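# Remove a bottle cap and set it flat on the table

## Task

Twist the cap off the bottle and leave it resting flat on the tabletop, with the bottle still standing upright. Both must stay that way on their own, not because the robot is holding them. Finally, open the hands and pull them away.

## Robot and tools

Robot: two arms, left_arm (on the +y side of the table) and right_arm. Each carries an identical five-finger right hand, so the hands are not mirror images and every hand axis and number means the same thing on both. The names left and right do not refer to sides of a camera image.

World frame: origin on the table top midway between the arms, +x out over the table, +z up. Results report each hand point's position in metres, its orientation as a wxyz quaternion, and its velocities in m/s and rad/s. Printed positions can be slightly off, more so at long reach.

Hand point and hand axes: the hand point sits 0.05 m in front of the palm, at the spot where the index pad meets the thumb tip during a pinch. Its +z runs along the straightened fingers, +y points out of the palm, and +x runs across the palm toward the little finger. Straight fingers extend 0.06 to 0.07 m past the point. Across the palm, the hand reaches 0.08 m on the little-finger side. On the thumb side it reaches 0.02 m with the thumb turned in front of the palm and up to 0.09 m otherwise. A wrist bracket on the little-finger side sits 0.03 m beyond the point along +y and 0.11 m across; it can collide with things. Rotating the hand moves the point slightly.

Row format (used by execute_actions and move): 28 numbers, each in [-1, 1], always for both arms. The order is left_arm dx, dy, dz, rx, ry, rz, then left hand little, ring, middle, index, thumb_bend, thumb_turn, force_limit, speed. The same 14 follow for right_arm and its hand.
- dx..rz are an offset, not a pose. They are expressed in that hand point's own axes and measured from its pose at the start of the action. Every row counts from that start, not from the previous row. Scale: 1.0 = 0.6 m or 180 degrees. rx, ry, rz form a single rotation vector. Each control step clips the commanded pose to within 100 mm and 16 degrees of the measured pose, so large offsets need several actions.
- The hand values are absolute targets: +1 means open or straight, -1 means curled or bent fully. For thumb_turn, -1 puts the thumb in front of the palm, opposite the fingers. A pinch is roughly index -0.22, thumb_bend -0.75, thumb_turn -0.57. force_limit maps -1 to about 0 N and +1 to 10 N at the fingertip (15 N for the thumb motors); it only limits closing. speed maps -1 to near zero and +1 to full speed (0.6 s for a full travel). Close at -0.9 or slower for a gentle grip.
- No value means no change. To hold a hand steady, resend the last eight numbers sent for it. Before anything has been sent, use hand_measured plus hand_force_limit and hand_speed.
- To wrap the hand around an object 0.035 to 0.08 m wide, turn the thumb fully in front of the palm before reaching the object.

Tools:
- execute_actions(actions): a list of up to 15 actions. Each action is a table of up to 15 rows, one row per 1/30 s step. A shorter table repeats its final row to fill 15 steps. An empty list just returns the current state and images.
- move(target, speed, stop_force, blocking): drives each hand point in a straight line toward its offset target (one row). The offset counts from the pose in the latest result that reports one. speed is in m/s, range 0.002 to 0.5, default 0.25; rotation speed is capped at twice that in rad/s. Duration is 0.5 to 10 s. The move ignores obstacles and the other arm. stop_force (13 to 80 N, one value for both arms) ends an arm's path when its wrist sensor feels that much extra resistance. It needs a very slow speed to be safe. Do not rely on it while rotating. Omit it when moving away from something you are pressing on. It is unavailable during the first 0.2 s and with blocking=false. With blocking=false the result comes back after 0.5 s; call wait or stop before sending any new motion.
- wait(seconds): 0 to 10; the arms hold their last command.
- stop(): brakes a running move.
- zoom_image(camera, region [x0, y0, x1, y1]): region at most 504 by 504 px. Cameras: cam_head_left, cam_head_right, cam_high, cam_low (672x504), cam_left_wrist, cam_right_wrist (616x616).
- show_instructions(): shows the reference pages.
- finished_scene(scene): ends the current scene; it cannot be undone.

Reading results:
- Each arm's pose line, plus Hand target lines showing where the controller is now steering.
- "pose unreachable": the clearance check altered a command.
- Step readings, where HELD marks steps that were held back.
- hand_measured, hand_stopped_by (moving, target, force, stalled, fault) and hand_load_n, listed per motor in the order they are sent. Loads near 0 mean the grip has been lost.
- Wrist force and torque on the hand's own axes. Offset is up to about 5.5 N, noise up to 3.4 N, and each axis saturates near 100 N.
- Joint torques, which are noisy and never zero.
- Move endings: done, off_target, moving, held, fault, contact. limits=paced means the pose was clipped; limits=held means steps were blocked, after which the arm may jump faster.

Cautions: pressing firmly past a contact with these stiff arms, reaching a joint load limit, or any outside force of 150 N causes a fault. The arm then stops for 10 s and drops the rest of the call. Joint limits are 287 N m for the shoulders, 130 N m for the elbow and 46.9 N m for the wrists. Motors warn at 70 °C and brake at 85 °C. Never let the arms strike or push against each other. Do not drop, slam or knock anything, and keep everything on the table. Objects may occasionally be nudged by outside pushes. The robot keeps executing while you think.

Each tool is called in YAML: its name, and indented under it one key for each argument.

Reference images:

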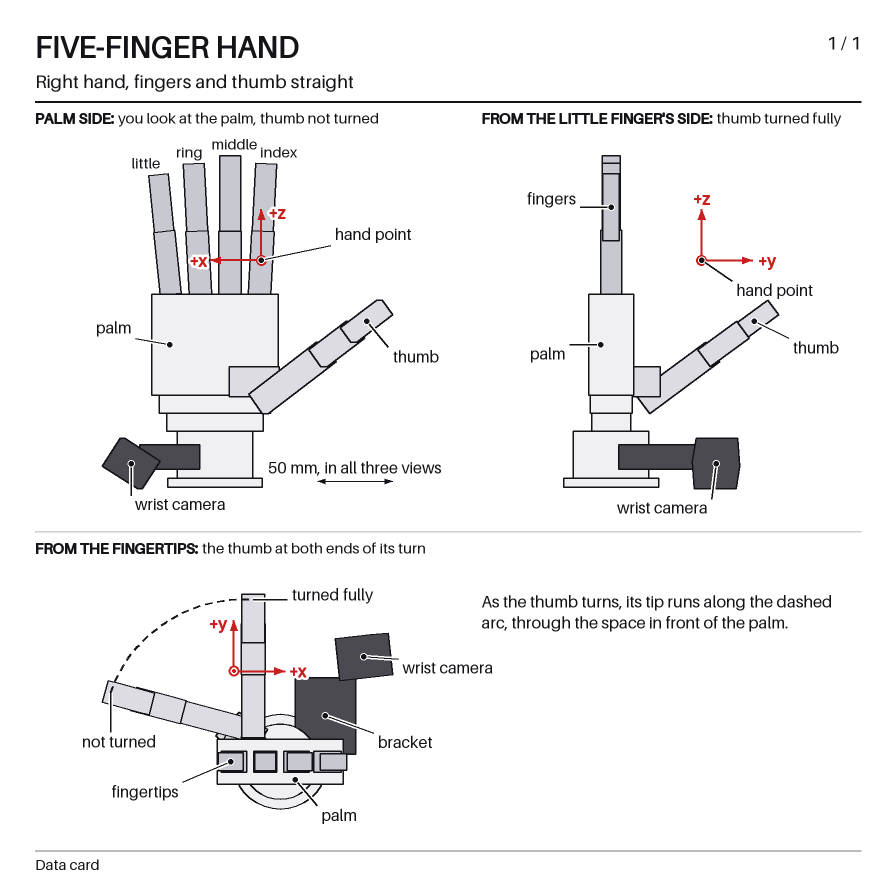

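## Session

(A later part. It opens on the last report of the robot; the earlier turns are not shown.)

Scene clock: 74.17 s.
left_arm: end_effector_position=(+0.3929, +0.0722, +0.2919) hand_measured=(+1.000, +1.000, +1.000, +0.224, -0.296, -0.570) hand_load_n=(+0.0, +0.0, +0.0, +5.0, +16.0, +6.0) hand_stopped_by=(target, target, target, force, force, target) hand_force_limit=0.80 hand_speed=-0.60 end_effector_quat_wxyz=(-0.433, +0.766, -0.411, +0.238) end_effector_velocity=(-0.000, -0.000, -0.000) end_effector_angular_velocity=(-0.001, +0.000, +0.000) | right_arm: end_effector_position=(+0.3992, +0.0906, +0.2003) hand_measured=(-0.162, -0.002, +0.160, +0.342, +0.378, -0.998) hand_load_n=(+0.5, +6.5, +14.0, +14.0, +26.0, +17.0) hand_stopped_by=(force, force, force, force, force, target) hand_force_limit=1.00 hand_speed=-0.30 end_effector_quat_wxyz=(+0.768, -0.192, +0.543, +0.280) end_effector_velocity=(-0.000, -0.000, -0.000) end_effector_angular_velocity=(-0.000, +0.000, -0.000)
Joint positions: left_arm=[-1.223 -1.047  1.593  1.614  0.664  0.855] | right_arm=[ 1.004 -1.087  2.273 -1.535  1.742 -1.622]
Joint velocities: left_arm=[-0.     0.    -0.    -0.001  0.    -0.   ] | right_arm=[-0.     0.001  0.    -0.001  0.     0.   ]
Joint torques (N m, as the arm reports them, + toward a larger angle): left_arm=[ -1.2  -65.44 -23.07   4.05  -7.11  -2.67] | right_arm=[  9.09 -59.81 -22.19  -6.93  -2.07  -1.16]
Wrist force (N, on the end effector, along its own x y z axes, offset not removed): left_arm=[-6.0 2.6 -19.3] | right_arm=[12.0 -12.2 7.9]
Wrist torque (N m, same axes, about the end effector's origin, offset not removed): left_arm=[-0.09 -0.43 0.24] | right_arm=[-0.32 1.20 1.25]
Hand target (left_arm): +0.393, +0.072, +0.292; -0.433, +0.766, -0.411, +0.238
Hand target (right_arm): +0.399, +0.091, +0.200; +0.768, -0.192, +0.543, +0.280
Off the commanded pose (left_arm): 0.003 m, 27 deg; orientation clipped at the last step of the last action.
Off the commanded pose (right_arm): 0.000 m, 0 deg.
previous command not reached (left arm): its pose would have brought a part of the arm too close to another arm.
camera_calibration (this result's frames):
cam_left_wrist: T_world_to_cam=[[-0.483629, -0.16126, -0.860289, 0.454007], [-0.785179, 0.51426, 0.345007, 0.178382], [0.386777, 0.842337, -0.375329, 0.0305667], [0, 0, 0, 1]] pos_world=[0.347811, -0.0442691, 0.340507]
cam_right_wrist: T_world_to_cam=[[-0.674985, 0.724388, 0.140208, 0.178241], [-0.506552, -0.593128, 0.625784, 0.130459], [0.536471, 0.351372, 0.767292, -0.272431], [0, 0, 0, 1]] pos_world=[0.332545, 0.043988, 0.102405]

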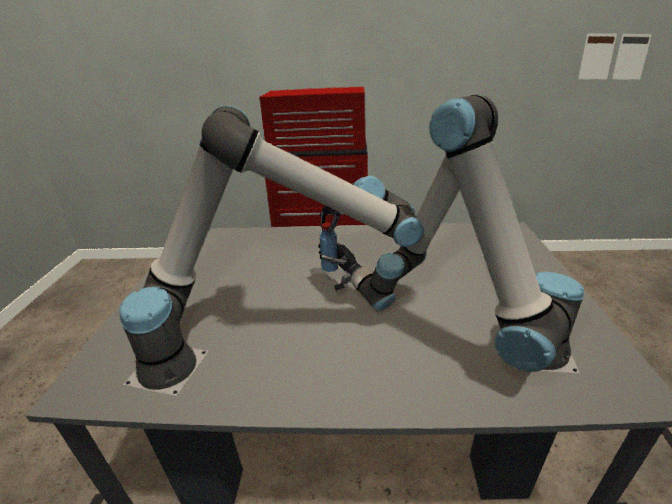

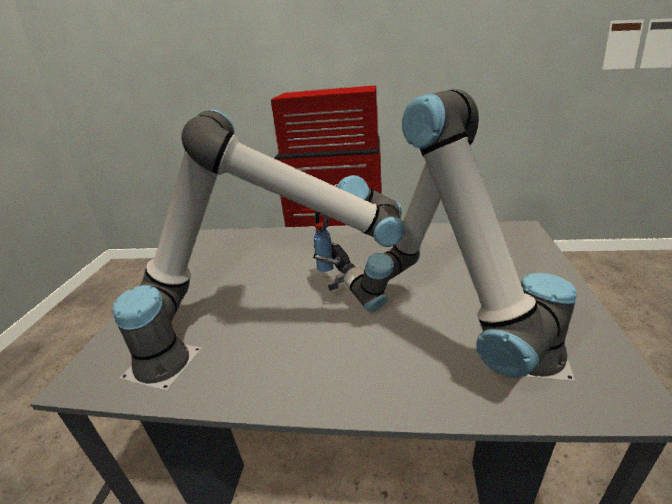

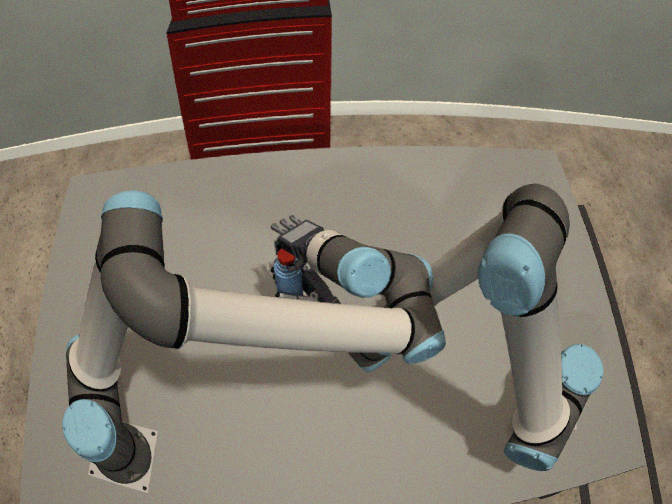

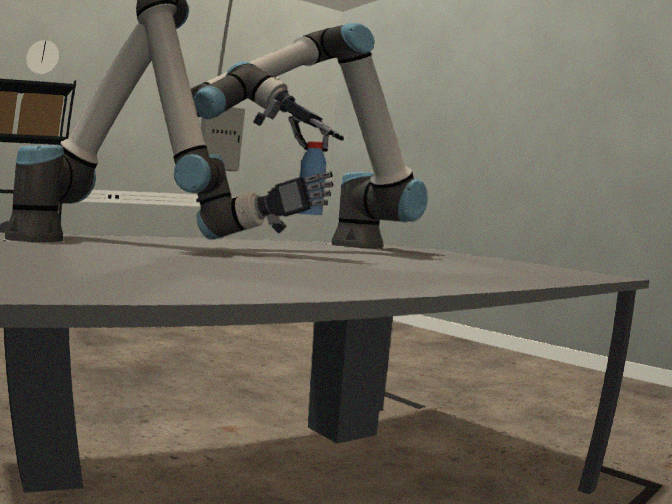

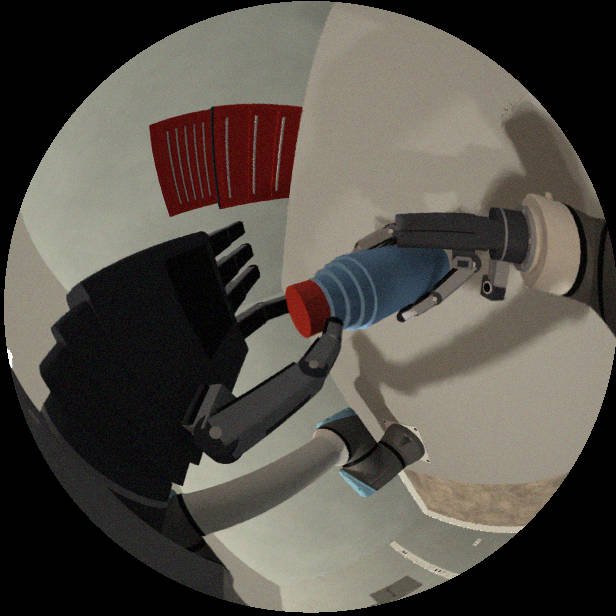

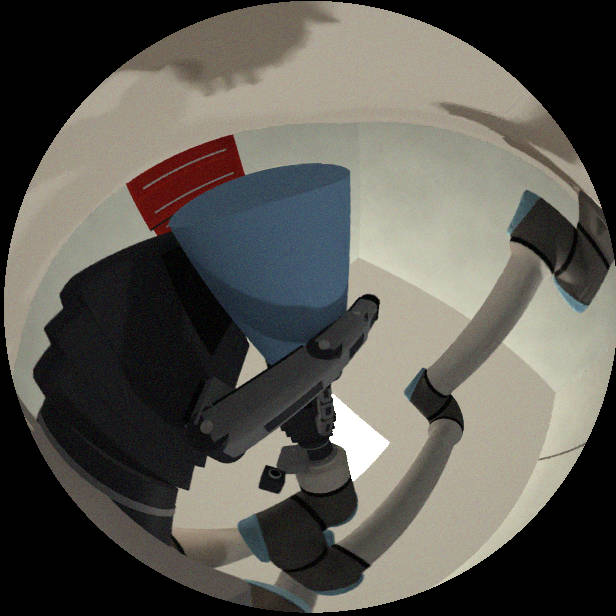

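execute_actions:
  actions:
    - [[0,0,0,0,0,0,1,1,1,0.55,0,-0.57,0.8,0.3,0,0,0,0,0,0,-0.98,-1,-1,-1,-0.62,-1,1,-0.3]]

move:
  target: [-0.013,-0.004,0.0065,0,0.289,0.167,1,1,1,0.55,0,-0.57,0.8,0.3,0,0,0,0,0,0,-0.98,-1,-1,-1,-0.62,-1,1,-0.3]
  speed: 0.4

move:
  target: [-0.013,-0.004,0.0065,0,0.289,0.167,1,1,1,0.55,0,-0.57,0.8,0.3,0,0,0,0,0,0,-0.98,-1,-1,-1,-0.62,-1,1,-0.3]
  speed: 0.4

move:
  target: [-0.007,-0.001,0.0017,0,0.145,0.084,1,1,1,0.55,0,-0.57,0.8,0.3,0,0,0,0,0,0,-0.98,-1,-1,-1,-0.62,-1,1,-0.3]
  speed: 0.4

Scene clock: 75.00 s.
left_arm: end_effector_position=(+0.3929, +0.0722, +0.2920) hand_measured=(+1.000, +1.000, +1.000, +0.550, +0.000, -0.570) hand_load_n=(+0.0, +0.0, +0.0, +0.0, +0.0, +0.0) hand_stopped_by=(target, target, target, target, target, target) hand_force_limit=0.80 hand_speed=0.30 end_effector_quat_wxyz=(-0.433, +0.766, -0.411, +0.238) end_effector_velocity=(+0.000, -0.001, +0.000) end_effector_angular_velocity=(-0.003, -0.001, -0.000) | right_arm: end_effector_position=(+0.3992, +0.0906, +0.2003) hand_measured=(-0.162, -0.002, +0.160, +0.340, +0.378, -0.998) hand_load_n=(+3.5, +8.5, +11.5, +6.5, +28.0, +7.5) hand_stopped_by=(force, force, force, force, force, target) hand_force_limit=1.00 hand_speed=-0.30 end_effector_quat_wxyz=(+0.768, -0.192, +0.543, +0.280) end_effector_velocity=(-0.000, -0.001, -0.001) end_effector_angular_velocity=(-0.001, +0.001, -0.001)
Joint positions: left_arm=[-1.223 -1.047  1.593  1.614  0.664  0.855] | right_arm=[ 1.004 -1.087  2.273 -1.535  1.742 -1.622]
Joint velocities: left_arm=[-0.    -0.    -0.001 -0.002 -0.     0.   ] | right_arm=[-0.     0.001  0.001 -0.001  0.     0.   ]
Joint torques (N m, as the arm reports them, + toward a larger angle): left_arm=[ -0.03 -62.49 -24.41   4.03  -0.9   -1.66] | right_arm=[  8.69 -60.37 -21.43  -5.68  -2.25  -0.41]
Wrist force (N, on the end effector, along its own x y z axes, offset not removed): left_arm=[2.1 1.3 -1.8] | right_arm=[5.3 0.8 -0.2]
Wrist torque (N m, same axes, about the end effector's origin, offset not removed): left_arm=[0.09 -0.32 0.16] | right_arm=[-0.11 -0.67 0.29]
Hand target (left_arm): +0.393, +0.072, +0.292; -0.433, +0.766, -0.411, +0.238
Hand target (right_arm): +0.399, +0.091, +0.200; +0.768, -0.192, +0.543, +0.280
Off the commanded pose (left_arm): 0.000 m, 0 deg.
Off the commanded pose (right_arm): 0.000 m, 0 deg.
Step readings (end_effector_position):
0: left_arm (+0.3929, +0.0722, +0.2919) | right_arm (+0.3992, +0.0906, +0.2003)
1: left_arm (+0.3929, +0.0722, +0.2919) | right_arm (+0.3992, +0.0906, +0.2003)
2: left_arm (+0.3929, +0.0722, +0.2919) | right_arm (+0.3992, +0.0906, +0.2003)
4: left_arm (+0.3929, +0.0722, +0.2919) | right_arm (+0.3992, +0.0906, +0.2003)
8: left_arm (+0.3929, +0.0722, +0.2920) | right_arm (+0.3992, +0.0906, +0.2003)
15: end_effector_position above
camera_calibration (this result's frames):
cam_left_wrist: T_world_to_cam=[[-0.483516, -0.161199, -0.860364, 0.454013], [-0.785185, 0.514321, 0.344902, 0.178436], [0.386906, 0.842311, -0.375254, 0.0304956], [0, 0, 0, 1]] pos_world=[0.347829, -0.0442736, 0.340517]
cam_right_wrist: T_world_to_cam=[[-0.674987, 0.724384, 0.140211, 0.17824], [-0.506563, -0.593142, 0.625761, 0.130464], [0.536457, 0.351355, 0.76731, -0.272434], [0, 0, 0, 1]] pos_world=[0.332547, 0.0439902, 0.102411]

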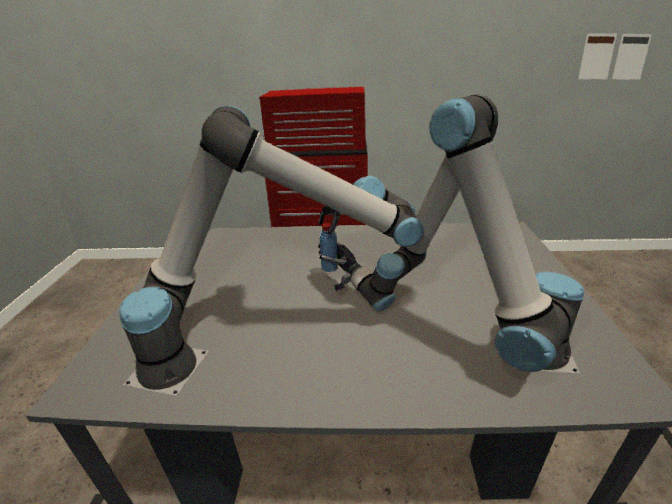

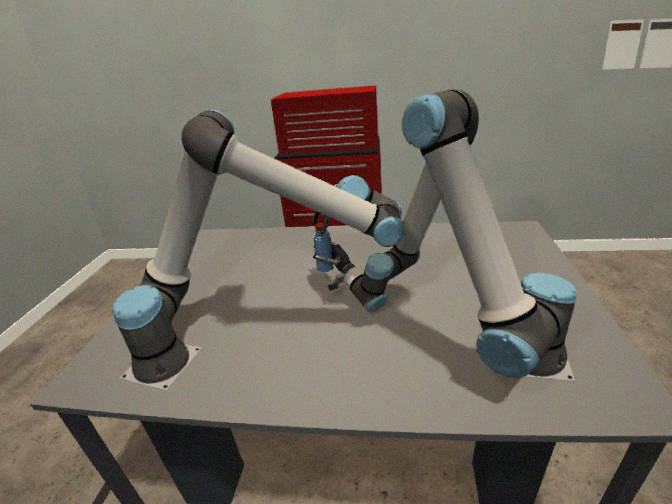

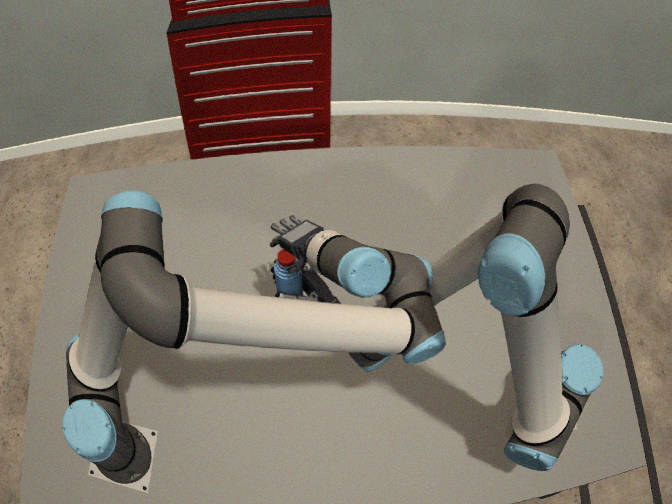

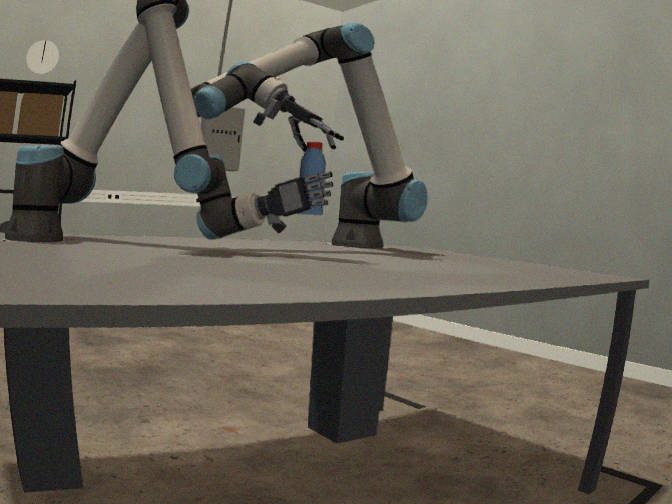

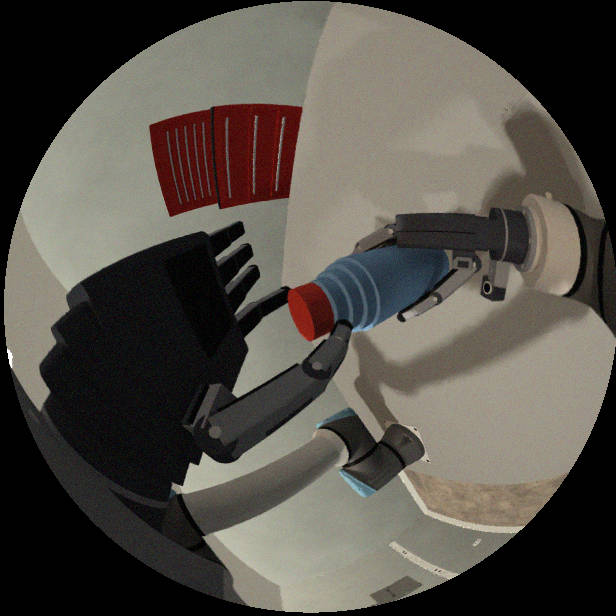

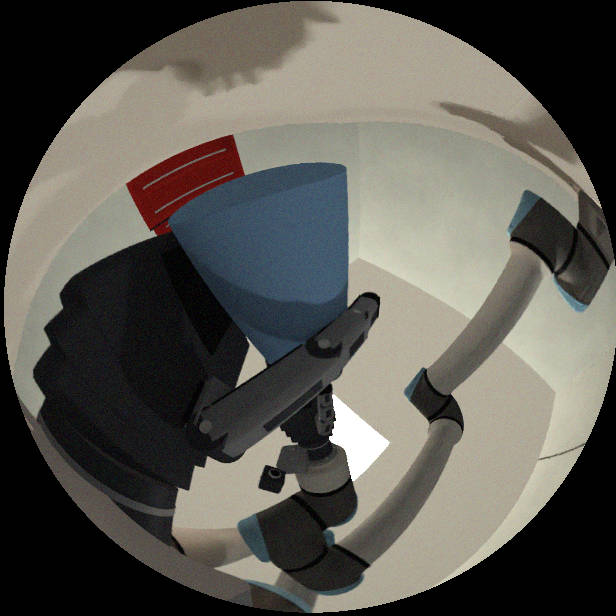

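Scene clock: 77.10 s.
left_arm: end_effector_position=(+0.3923, +0.0814, +0.2919) hand_measured=(+1.000, +1.000, +1.000, +0.550, +0.000, -0.570) hand_load_n=(+0.0, +0.0, +0.0, +0.0, +0.0, +0.0) hand_stopped_by=(target, target, target, target, target, target) hand_force_limit=0.80 hand_speed=0.30 end_effector_quat_wxyz=(+0.257, -0.458, +0.735, -0.429) end_effector_velocity=(+0.000, +0.001, -0.001) end_effector_angular_velocity=(-0.001, +0.001, -0.013) | right_arm: end_effector_position=(+0.3992, +0.0906, +0.2003) hand_measured=(-0.162, -0.002, +0.160, +0.340, +0.378, -0.998) hand_load_n=(+3.5, +8.5, +11.5, +6.5, +28.5, +7.5) hand_stopped_by=(force, force, force, force, force, target) hand_force_limit=1.00 hand_speed=-0.30 end_effector_quat_wxyz=(+0.768, -0.192, +0.543, +0.280) end_effector_velocity=(+0.000, -0.000, -0.001) end_effector_angular_velocity=(-0.001, +0.001, -0.000)
Joint positions: left_arm=[-1.239 -1.504  1.916  0.368  0.791  2.515] | right_arm=[ 1.004 -1.087  2.273 -1.535  1.742 -1.622]
Joint velocities: left_arm=[ 0.004 -0.007  0.006 -0.011  0.013  0.015] | right_arm=[-0.     0.001  0.     0.001  0.    -0.   ]
Joint torques (N m, as the arm reports them, + toward a larger angle): left_arm=[ 14.74 -46.86 -28.74   0.31   1.27   1.53] | right_arm=[  7.13 -58.36 -21.52  -5.59  -2.38  -0.7 ]
Wrist force (N, on the end effector, along its own x y z axes, offset not removed): left_arm=[0.3 2.0 -2.0] | right_arm=[-0.1 -2.8 -0.8]
Wrist torque (N m, same axes, about the end effector's origin, offset not removed): left_arm=[0.33 0.07 0.08] | right_arm=[-0.52 0.17 -0.17]
Hand target (left_arm): +0.392, +0.081, +0.292; +0.256, -0.458, +0.735, -0.430
Hand target (right_arm): +0.399, +0.091, +0.200; +0.768, -0.192, +0.543, +0.280
Off the commanded pose (left_arm): 0.000 m, 0 deg.
Off the commanded pose (right_arm): 0.000 m, 0 deg.
move: done
camera_calibration (this result's frames):
cam_left_wrist: T_world_to_cam=[[-0.373579, 0.326732, -0.86815, 0.374577], [0.048494, 0.941511, 0.333474, -0.18517], [0.92633, 0.0824791, -0.367574, -0.129068], [0, 0, 0, 1]] pos_world=[0.268473, 0.0625986, 0.339497]
cam_right_wrist: T_world_to_cam=[[-0.674987, 0.724384, 0.140211, 0.17824], [-0.506563, -0.593142, 0.625761, 0.130464], [0.536457, 0.351355, 0.767309, -0.272434], [0, 0, 0, 1]] pos_world=[0.332547, 0.0439901, 0.102411]

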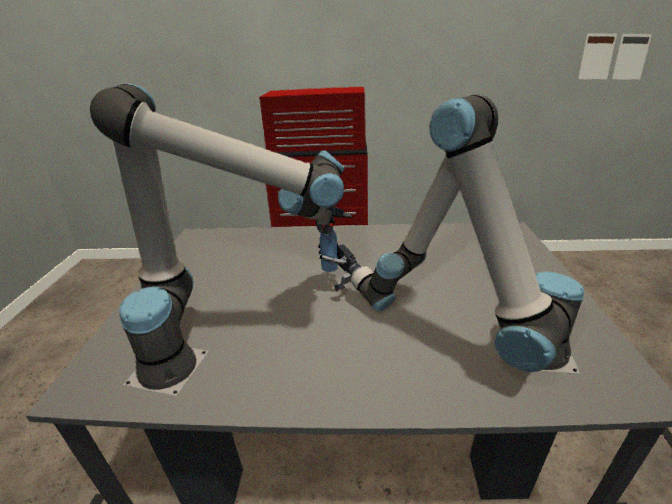

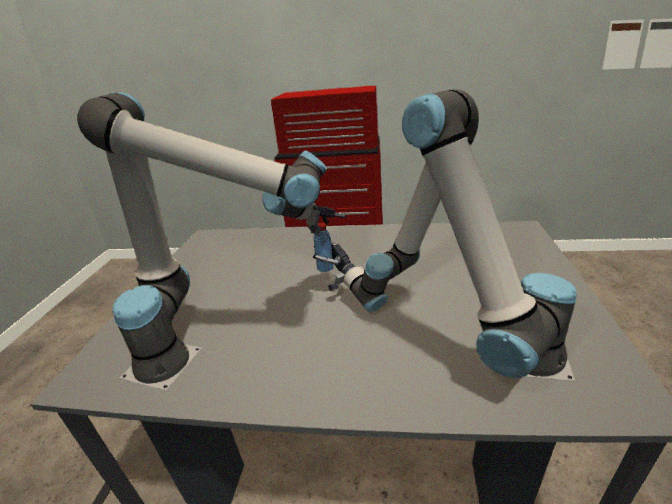

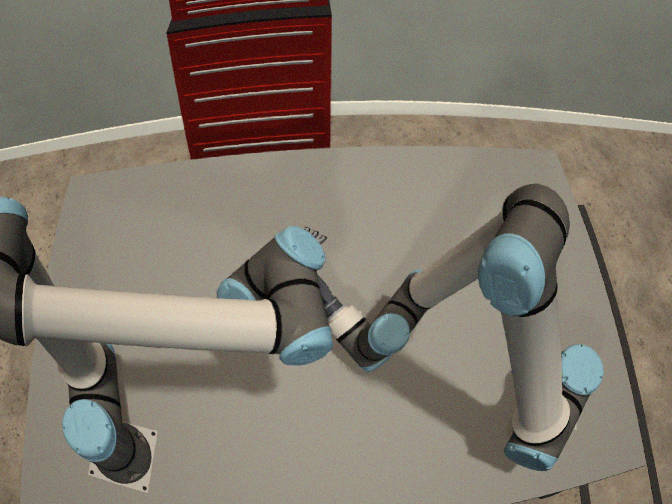

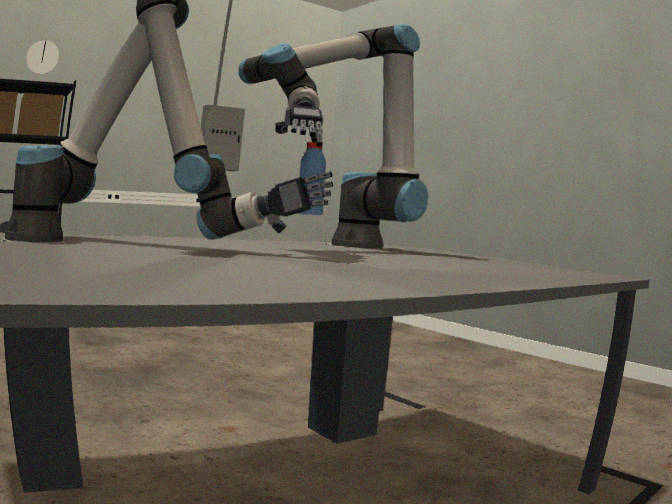

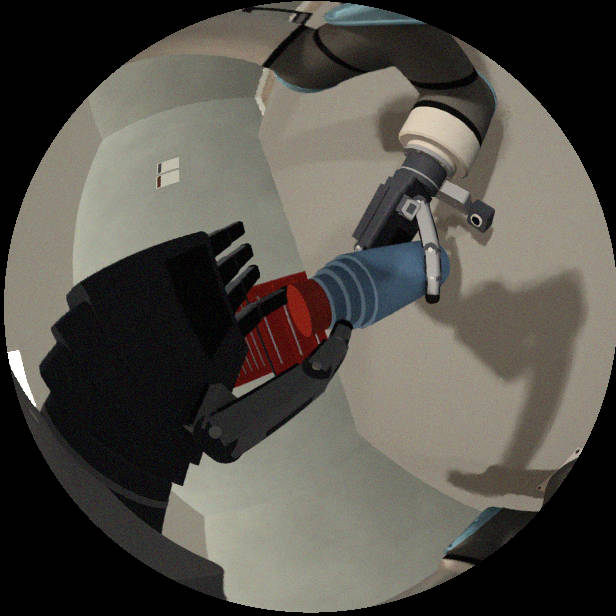

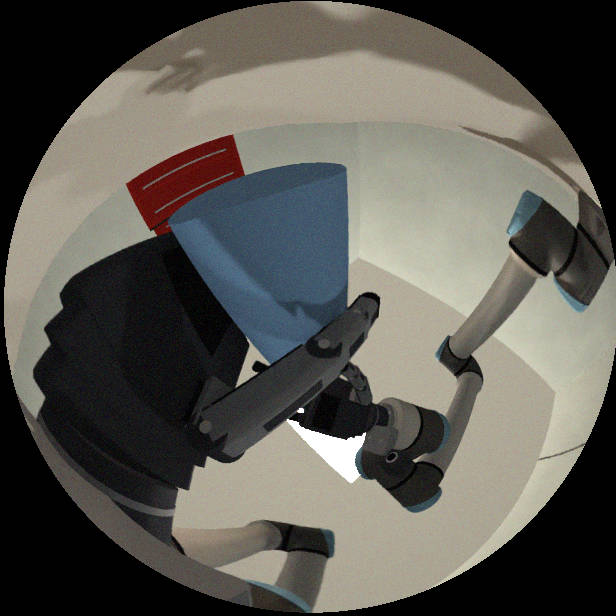

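Scene clock: 79.13 s.
left_arm: end_effector_position=(+0.3998, +0.0863, +0.2918) hand_measured=(+1.000, +1.000, +1.000, +0.550, +0.000, -0.570) hand_load_n=(+0.0, +0.0, +0.0, +0.0, +0.0, +0.0) hand_stopped_by=(target, target, target, target, target, target) hand_force_limit=0.80 hand_speed=0.30 end_effector_quat_wxyz=(+0.012, -0.028, +0.862, -0.506) end_effector_velocity=(-0.000, -0.000, -0.000) end_effector_angular_velocity=(+0.003, +0.002, -0.015) | right_arm: end_effector_position=(+0.3992, +0.0906, +0.2003) hand_measured=(-0.162, -0.002, +0.160, +0.340, +0.378, -0.998) hand_load_n=(+3.5, +8.5, +11.5, +6.5, +28.0, +7.5) hand_stopped_by=(force, force, force, force, force, target) hand_force_limit=1.00 hand_speed=-0.30 end_effector_quat_wxyz=(+0.768, -0.192, +0.543, +0.280) end_effector_velocity=(+0.000, +0.001, +0.000) end_effector_angular_velocity=(+0.000, -0.000, +0.000)
Joint positions: left_arm=[-0.822 -1.552  1.942  0.18   2.012  3.399] | right_arm=[ 1.004 -1.087  2.273 -1.535  1.742 -1.622]
Joint velocities: left_arm=[ 0.006  0.006 -0.006  0.008  0.017  0.012] | right_arm=[ 0.     0.001 -0.002  0.001 -0.    -0.   ]
Joint torques (N m, as the arm reports them, + toward a larger angle): left_arm=[  9.94 -28.92 -47.25   2.55   2.97   1.51] | right_arm=[  7.53 -60.41 -21.22  -5.54  -2.23  -0.55]
Wrist force (N, on the end effector, along its own x y z axes, offset not removed): left_arm=[-1.0 1.7 -2.1] | right_arm=[-4.2 -1.4 1.1]
Wrist torque (N m, same axes, about the end effector's origin, offset not removed): left_arm=[0.20 0.23 -0.02] | right_arm=[-0.34 0.69 -0.06]
Hand target (left_arm): +0.400, +0.086, +0.292; +0.011, -0.027, +0.862, -0.506
Hand target (right_arm): +0.399, +0.091, +0.200; +0.768, -0.192, +0.543, +0.280
Off the commanded pose (left_arm): 0.000 m, 0 deg.
Off the commanded pose (right_arm): 0.000 m, 0 deg.
move: done
camera_calibration (this result's frames):
cam_left_wrist: T_world_to_cam=[[0.104049, 0.475754, -0.873403, 0.173441], [0.836198, 0.433599, 0.335804, -0.461904], [0.538467, -0.765278, -0.352709, 0.0874623], [0, 0, 0, 1]] pos_world=[0.321101, 0.184699, 0.337442]
cam_right_wrist: T_world_to_cam=[[-0.674987, 0.724384, 0.140211, 0.17824], [-0.506563, -0.593141, 0.625761, 0.130464], [0.536457, 0.351355, 0.767309, -0.272434], [0, 0, 0, 1]] pos_world=[0.332547, 0.0439901, 0.102411]

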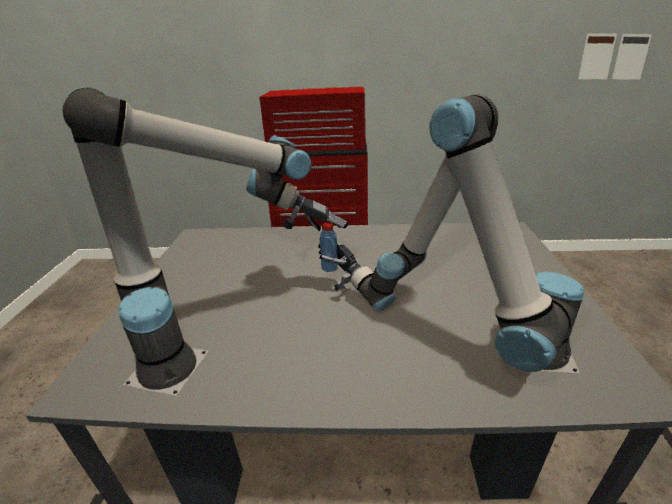

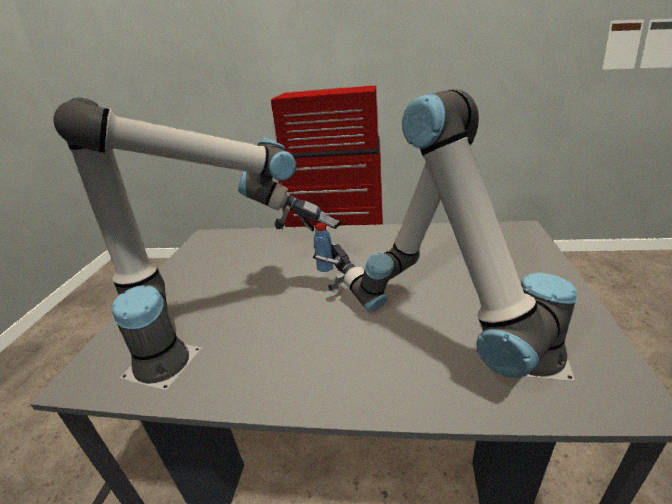

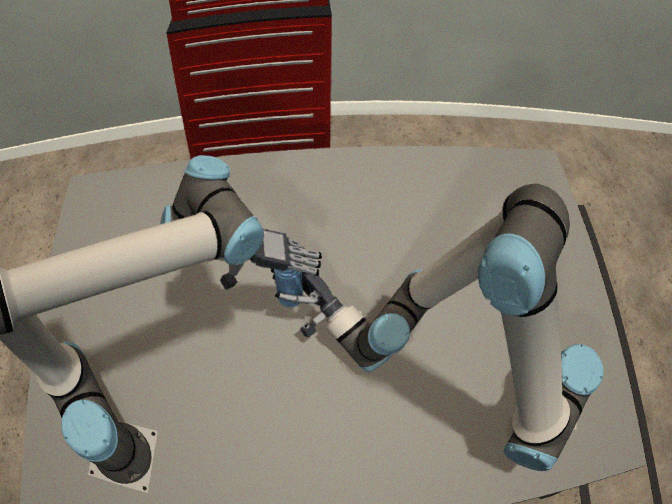

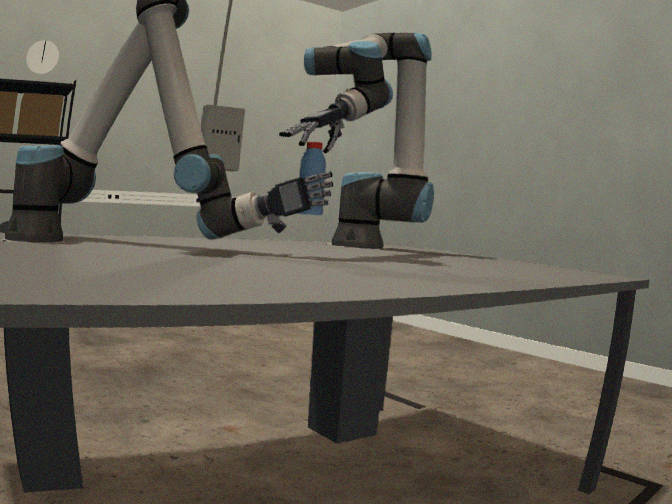

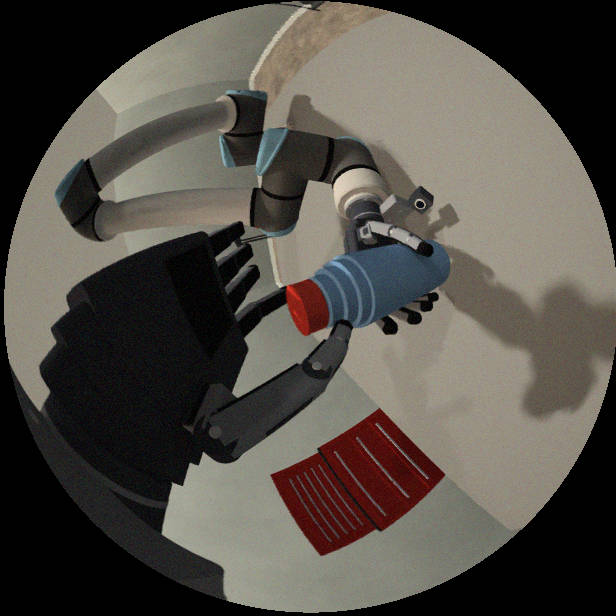

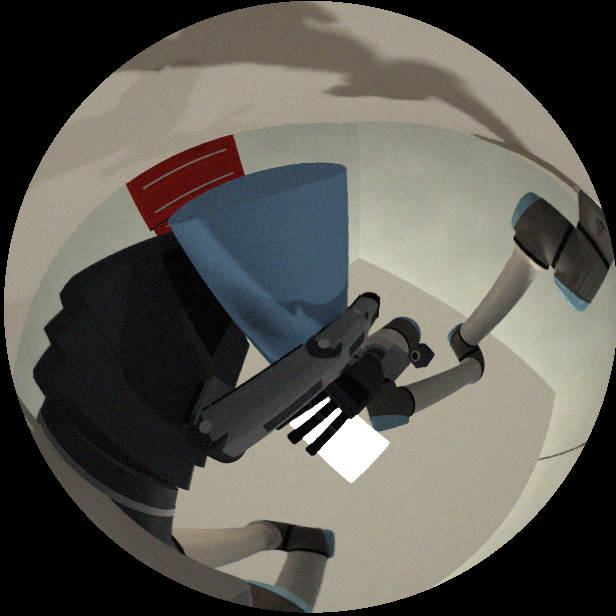

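Scene clock: 80.53 s.
left_arm: end_effector_position=(+0.4040, +0.0853, +0.2919) hand_measured=(+1.000, +1.000, +1.000, +0.550, +0.000, -0.570) hand_load_n=(+0.0, +0.0, +0.0, +0.0, +0.0, +0.0) hand_stopped_by=(target, target, target, target, target, target) hand_force_limit=0.80 hand_speed=0.30 end_effector_quat_wxyz=(-0.116, +0.199, +0.839, -0.493) end_effector_velocity=(-0.000, +0.001, -0.001) end_effector_angular_velocity=(+0.008, -0.000, -0.016) | right_arm: end_effector_position=(+0.3992, +0.0906, +0.2003) hand_measured=(-0.162, -0.002, +0.160, +0.340, +0.378, -0.998) hand_load_n=(+3.5, +8.5, +11.5, +6.5, +28.0, +7.5) hand_stopped_by=(force, force, force, force, force, target) hand_force_limit=1.00 hand_speed=-0.30 end_effector_quat_wxyz=(+0.768, -0.192, +0.543, +0.280) end_effector_velocity=(+0.001, +0.000, +0.000) end_effector_angular_velocity=(+0.000, -0.000, -0.000)
Joint positions: left_arm=[-0.663 -1.32   1.74   0.561  2.517  4.024] | right_arm=[ 1.004 -1.087  2.273 -1.535  1.742 -1.622]
Joint velocities: left_arm=[ 0.002  0.01  -0.008  0.03   0.005  0.031] | right_arm=[-0.     0.001 -0.001  0.    -0.    -0.   ]
Joint torques (N m, as the arm reports them, + toward a larger angle): left_arm=[ 11.05 -47.35 -44.64   3.99   4.17   1.39] | right_arm=[  7.09 -59.32 -21.49  -5.44  -2.24  -0.59]
Wrist force (N, on the end effector, along its own x y z axes, offset not removed): left_arm=[1.5 0.2 -1.8] | right_arm=[4.1 -4.7 -3.6]
Wrist torque (N m, same axes, about the end effector's origin, offset not removed): left_arm=[-0.05 -0.14 0.13] | right_arm=[-0.58 -0.38 0.03]
Hand target (left_arm): +0.404, +0.085, +0.292; -0.117, +0.200, +0.839, -0.493
Hand target (right_arm): +0.399, +0.091, +0.200; +0.768, -0.192, +0.543, +0.280
Off the commanded pose (left_arm): 0.000 m, 0 deg.
Off the commanded pose (right_arm): 0.000 m, 0 deg.
move: done
camera_calibration (this result's frames):
cam_left_wrist: T_world_to_cam=[[0.334356, 0.354572, -0.873204, 0.0907769], [0.938574, -0.0413705, 0.342588, -0.467837], [0.0853473, -0.934113, -0.346625, 0.280132], [0, 0, 0, 1]] pos_world=[0.38484, 0.210133, 0.336643]
cam_right_wrist: T_world_to_cam=[[-0.674987, 0.724385, 0.140211, 0.17824], [-0.506563, -0.593141, 0.625761, 0.130464], [0.536457, 0.351355, 0.767309, -0.272434], [0, 0, 0, 1]] pos_world=[0.332547, 0.0439901, 0.102411]

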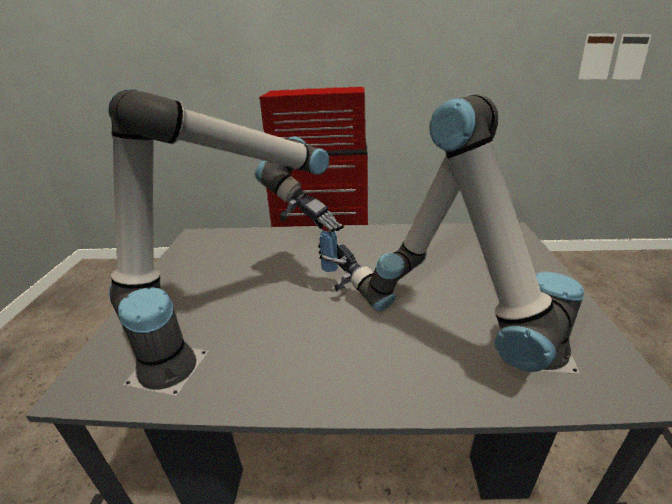

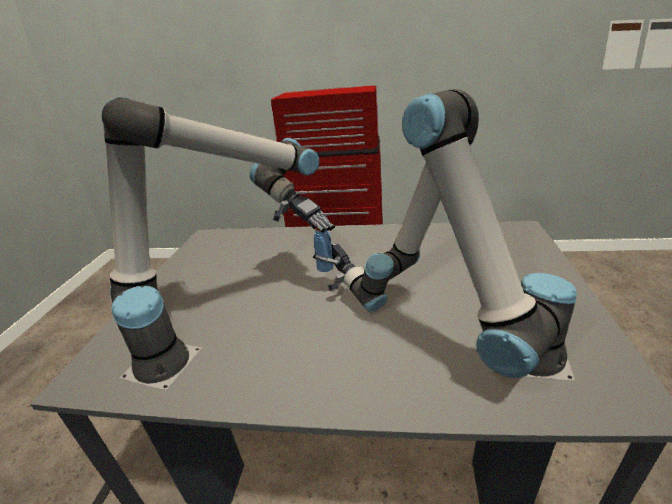

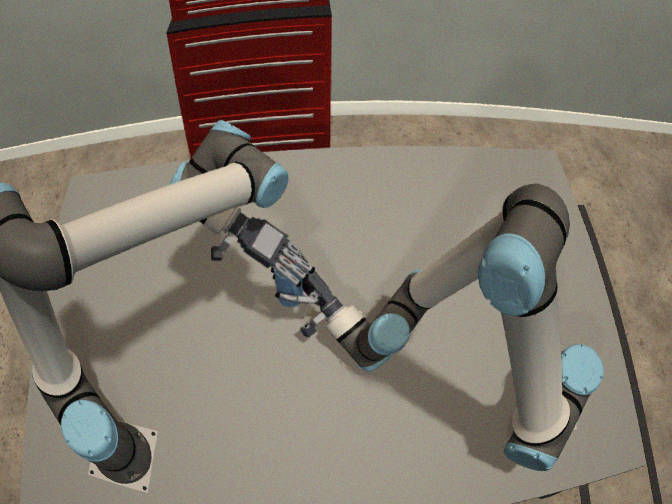

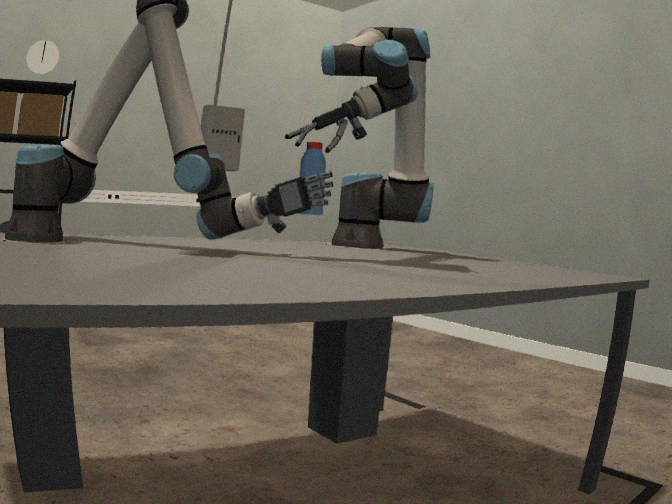

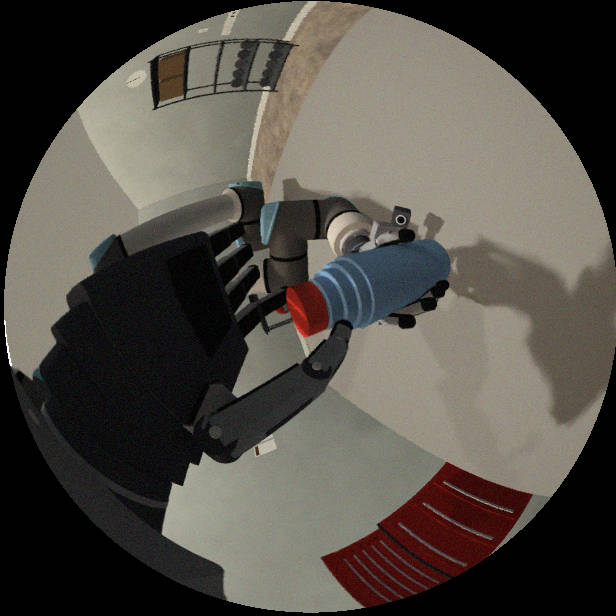

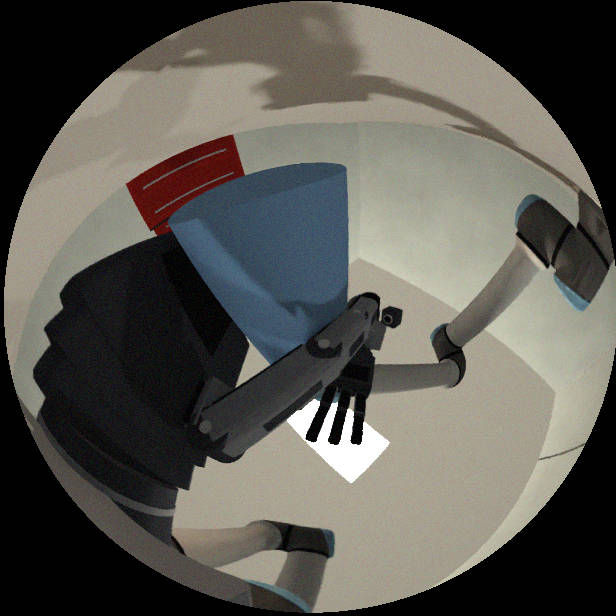

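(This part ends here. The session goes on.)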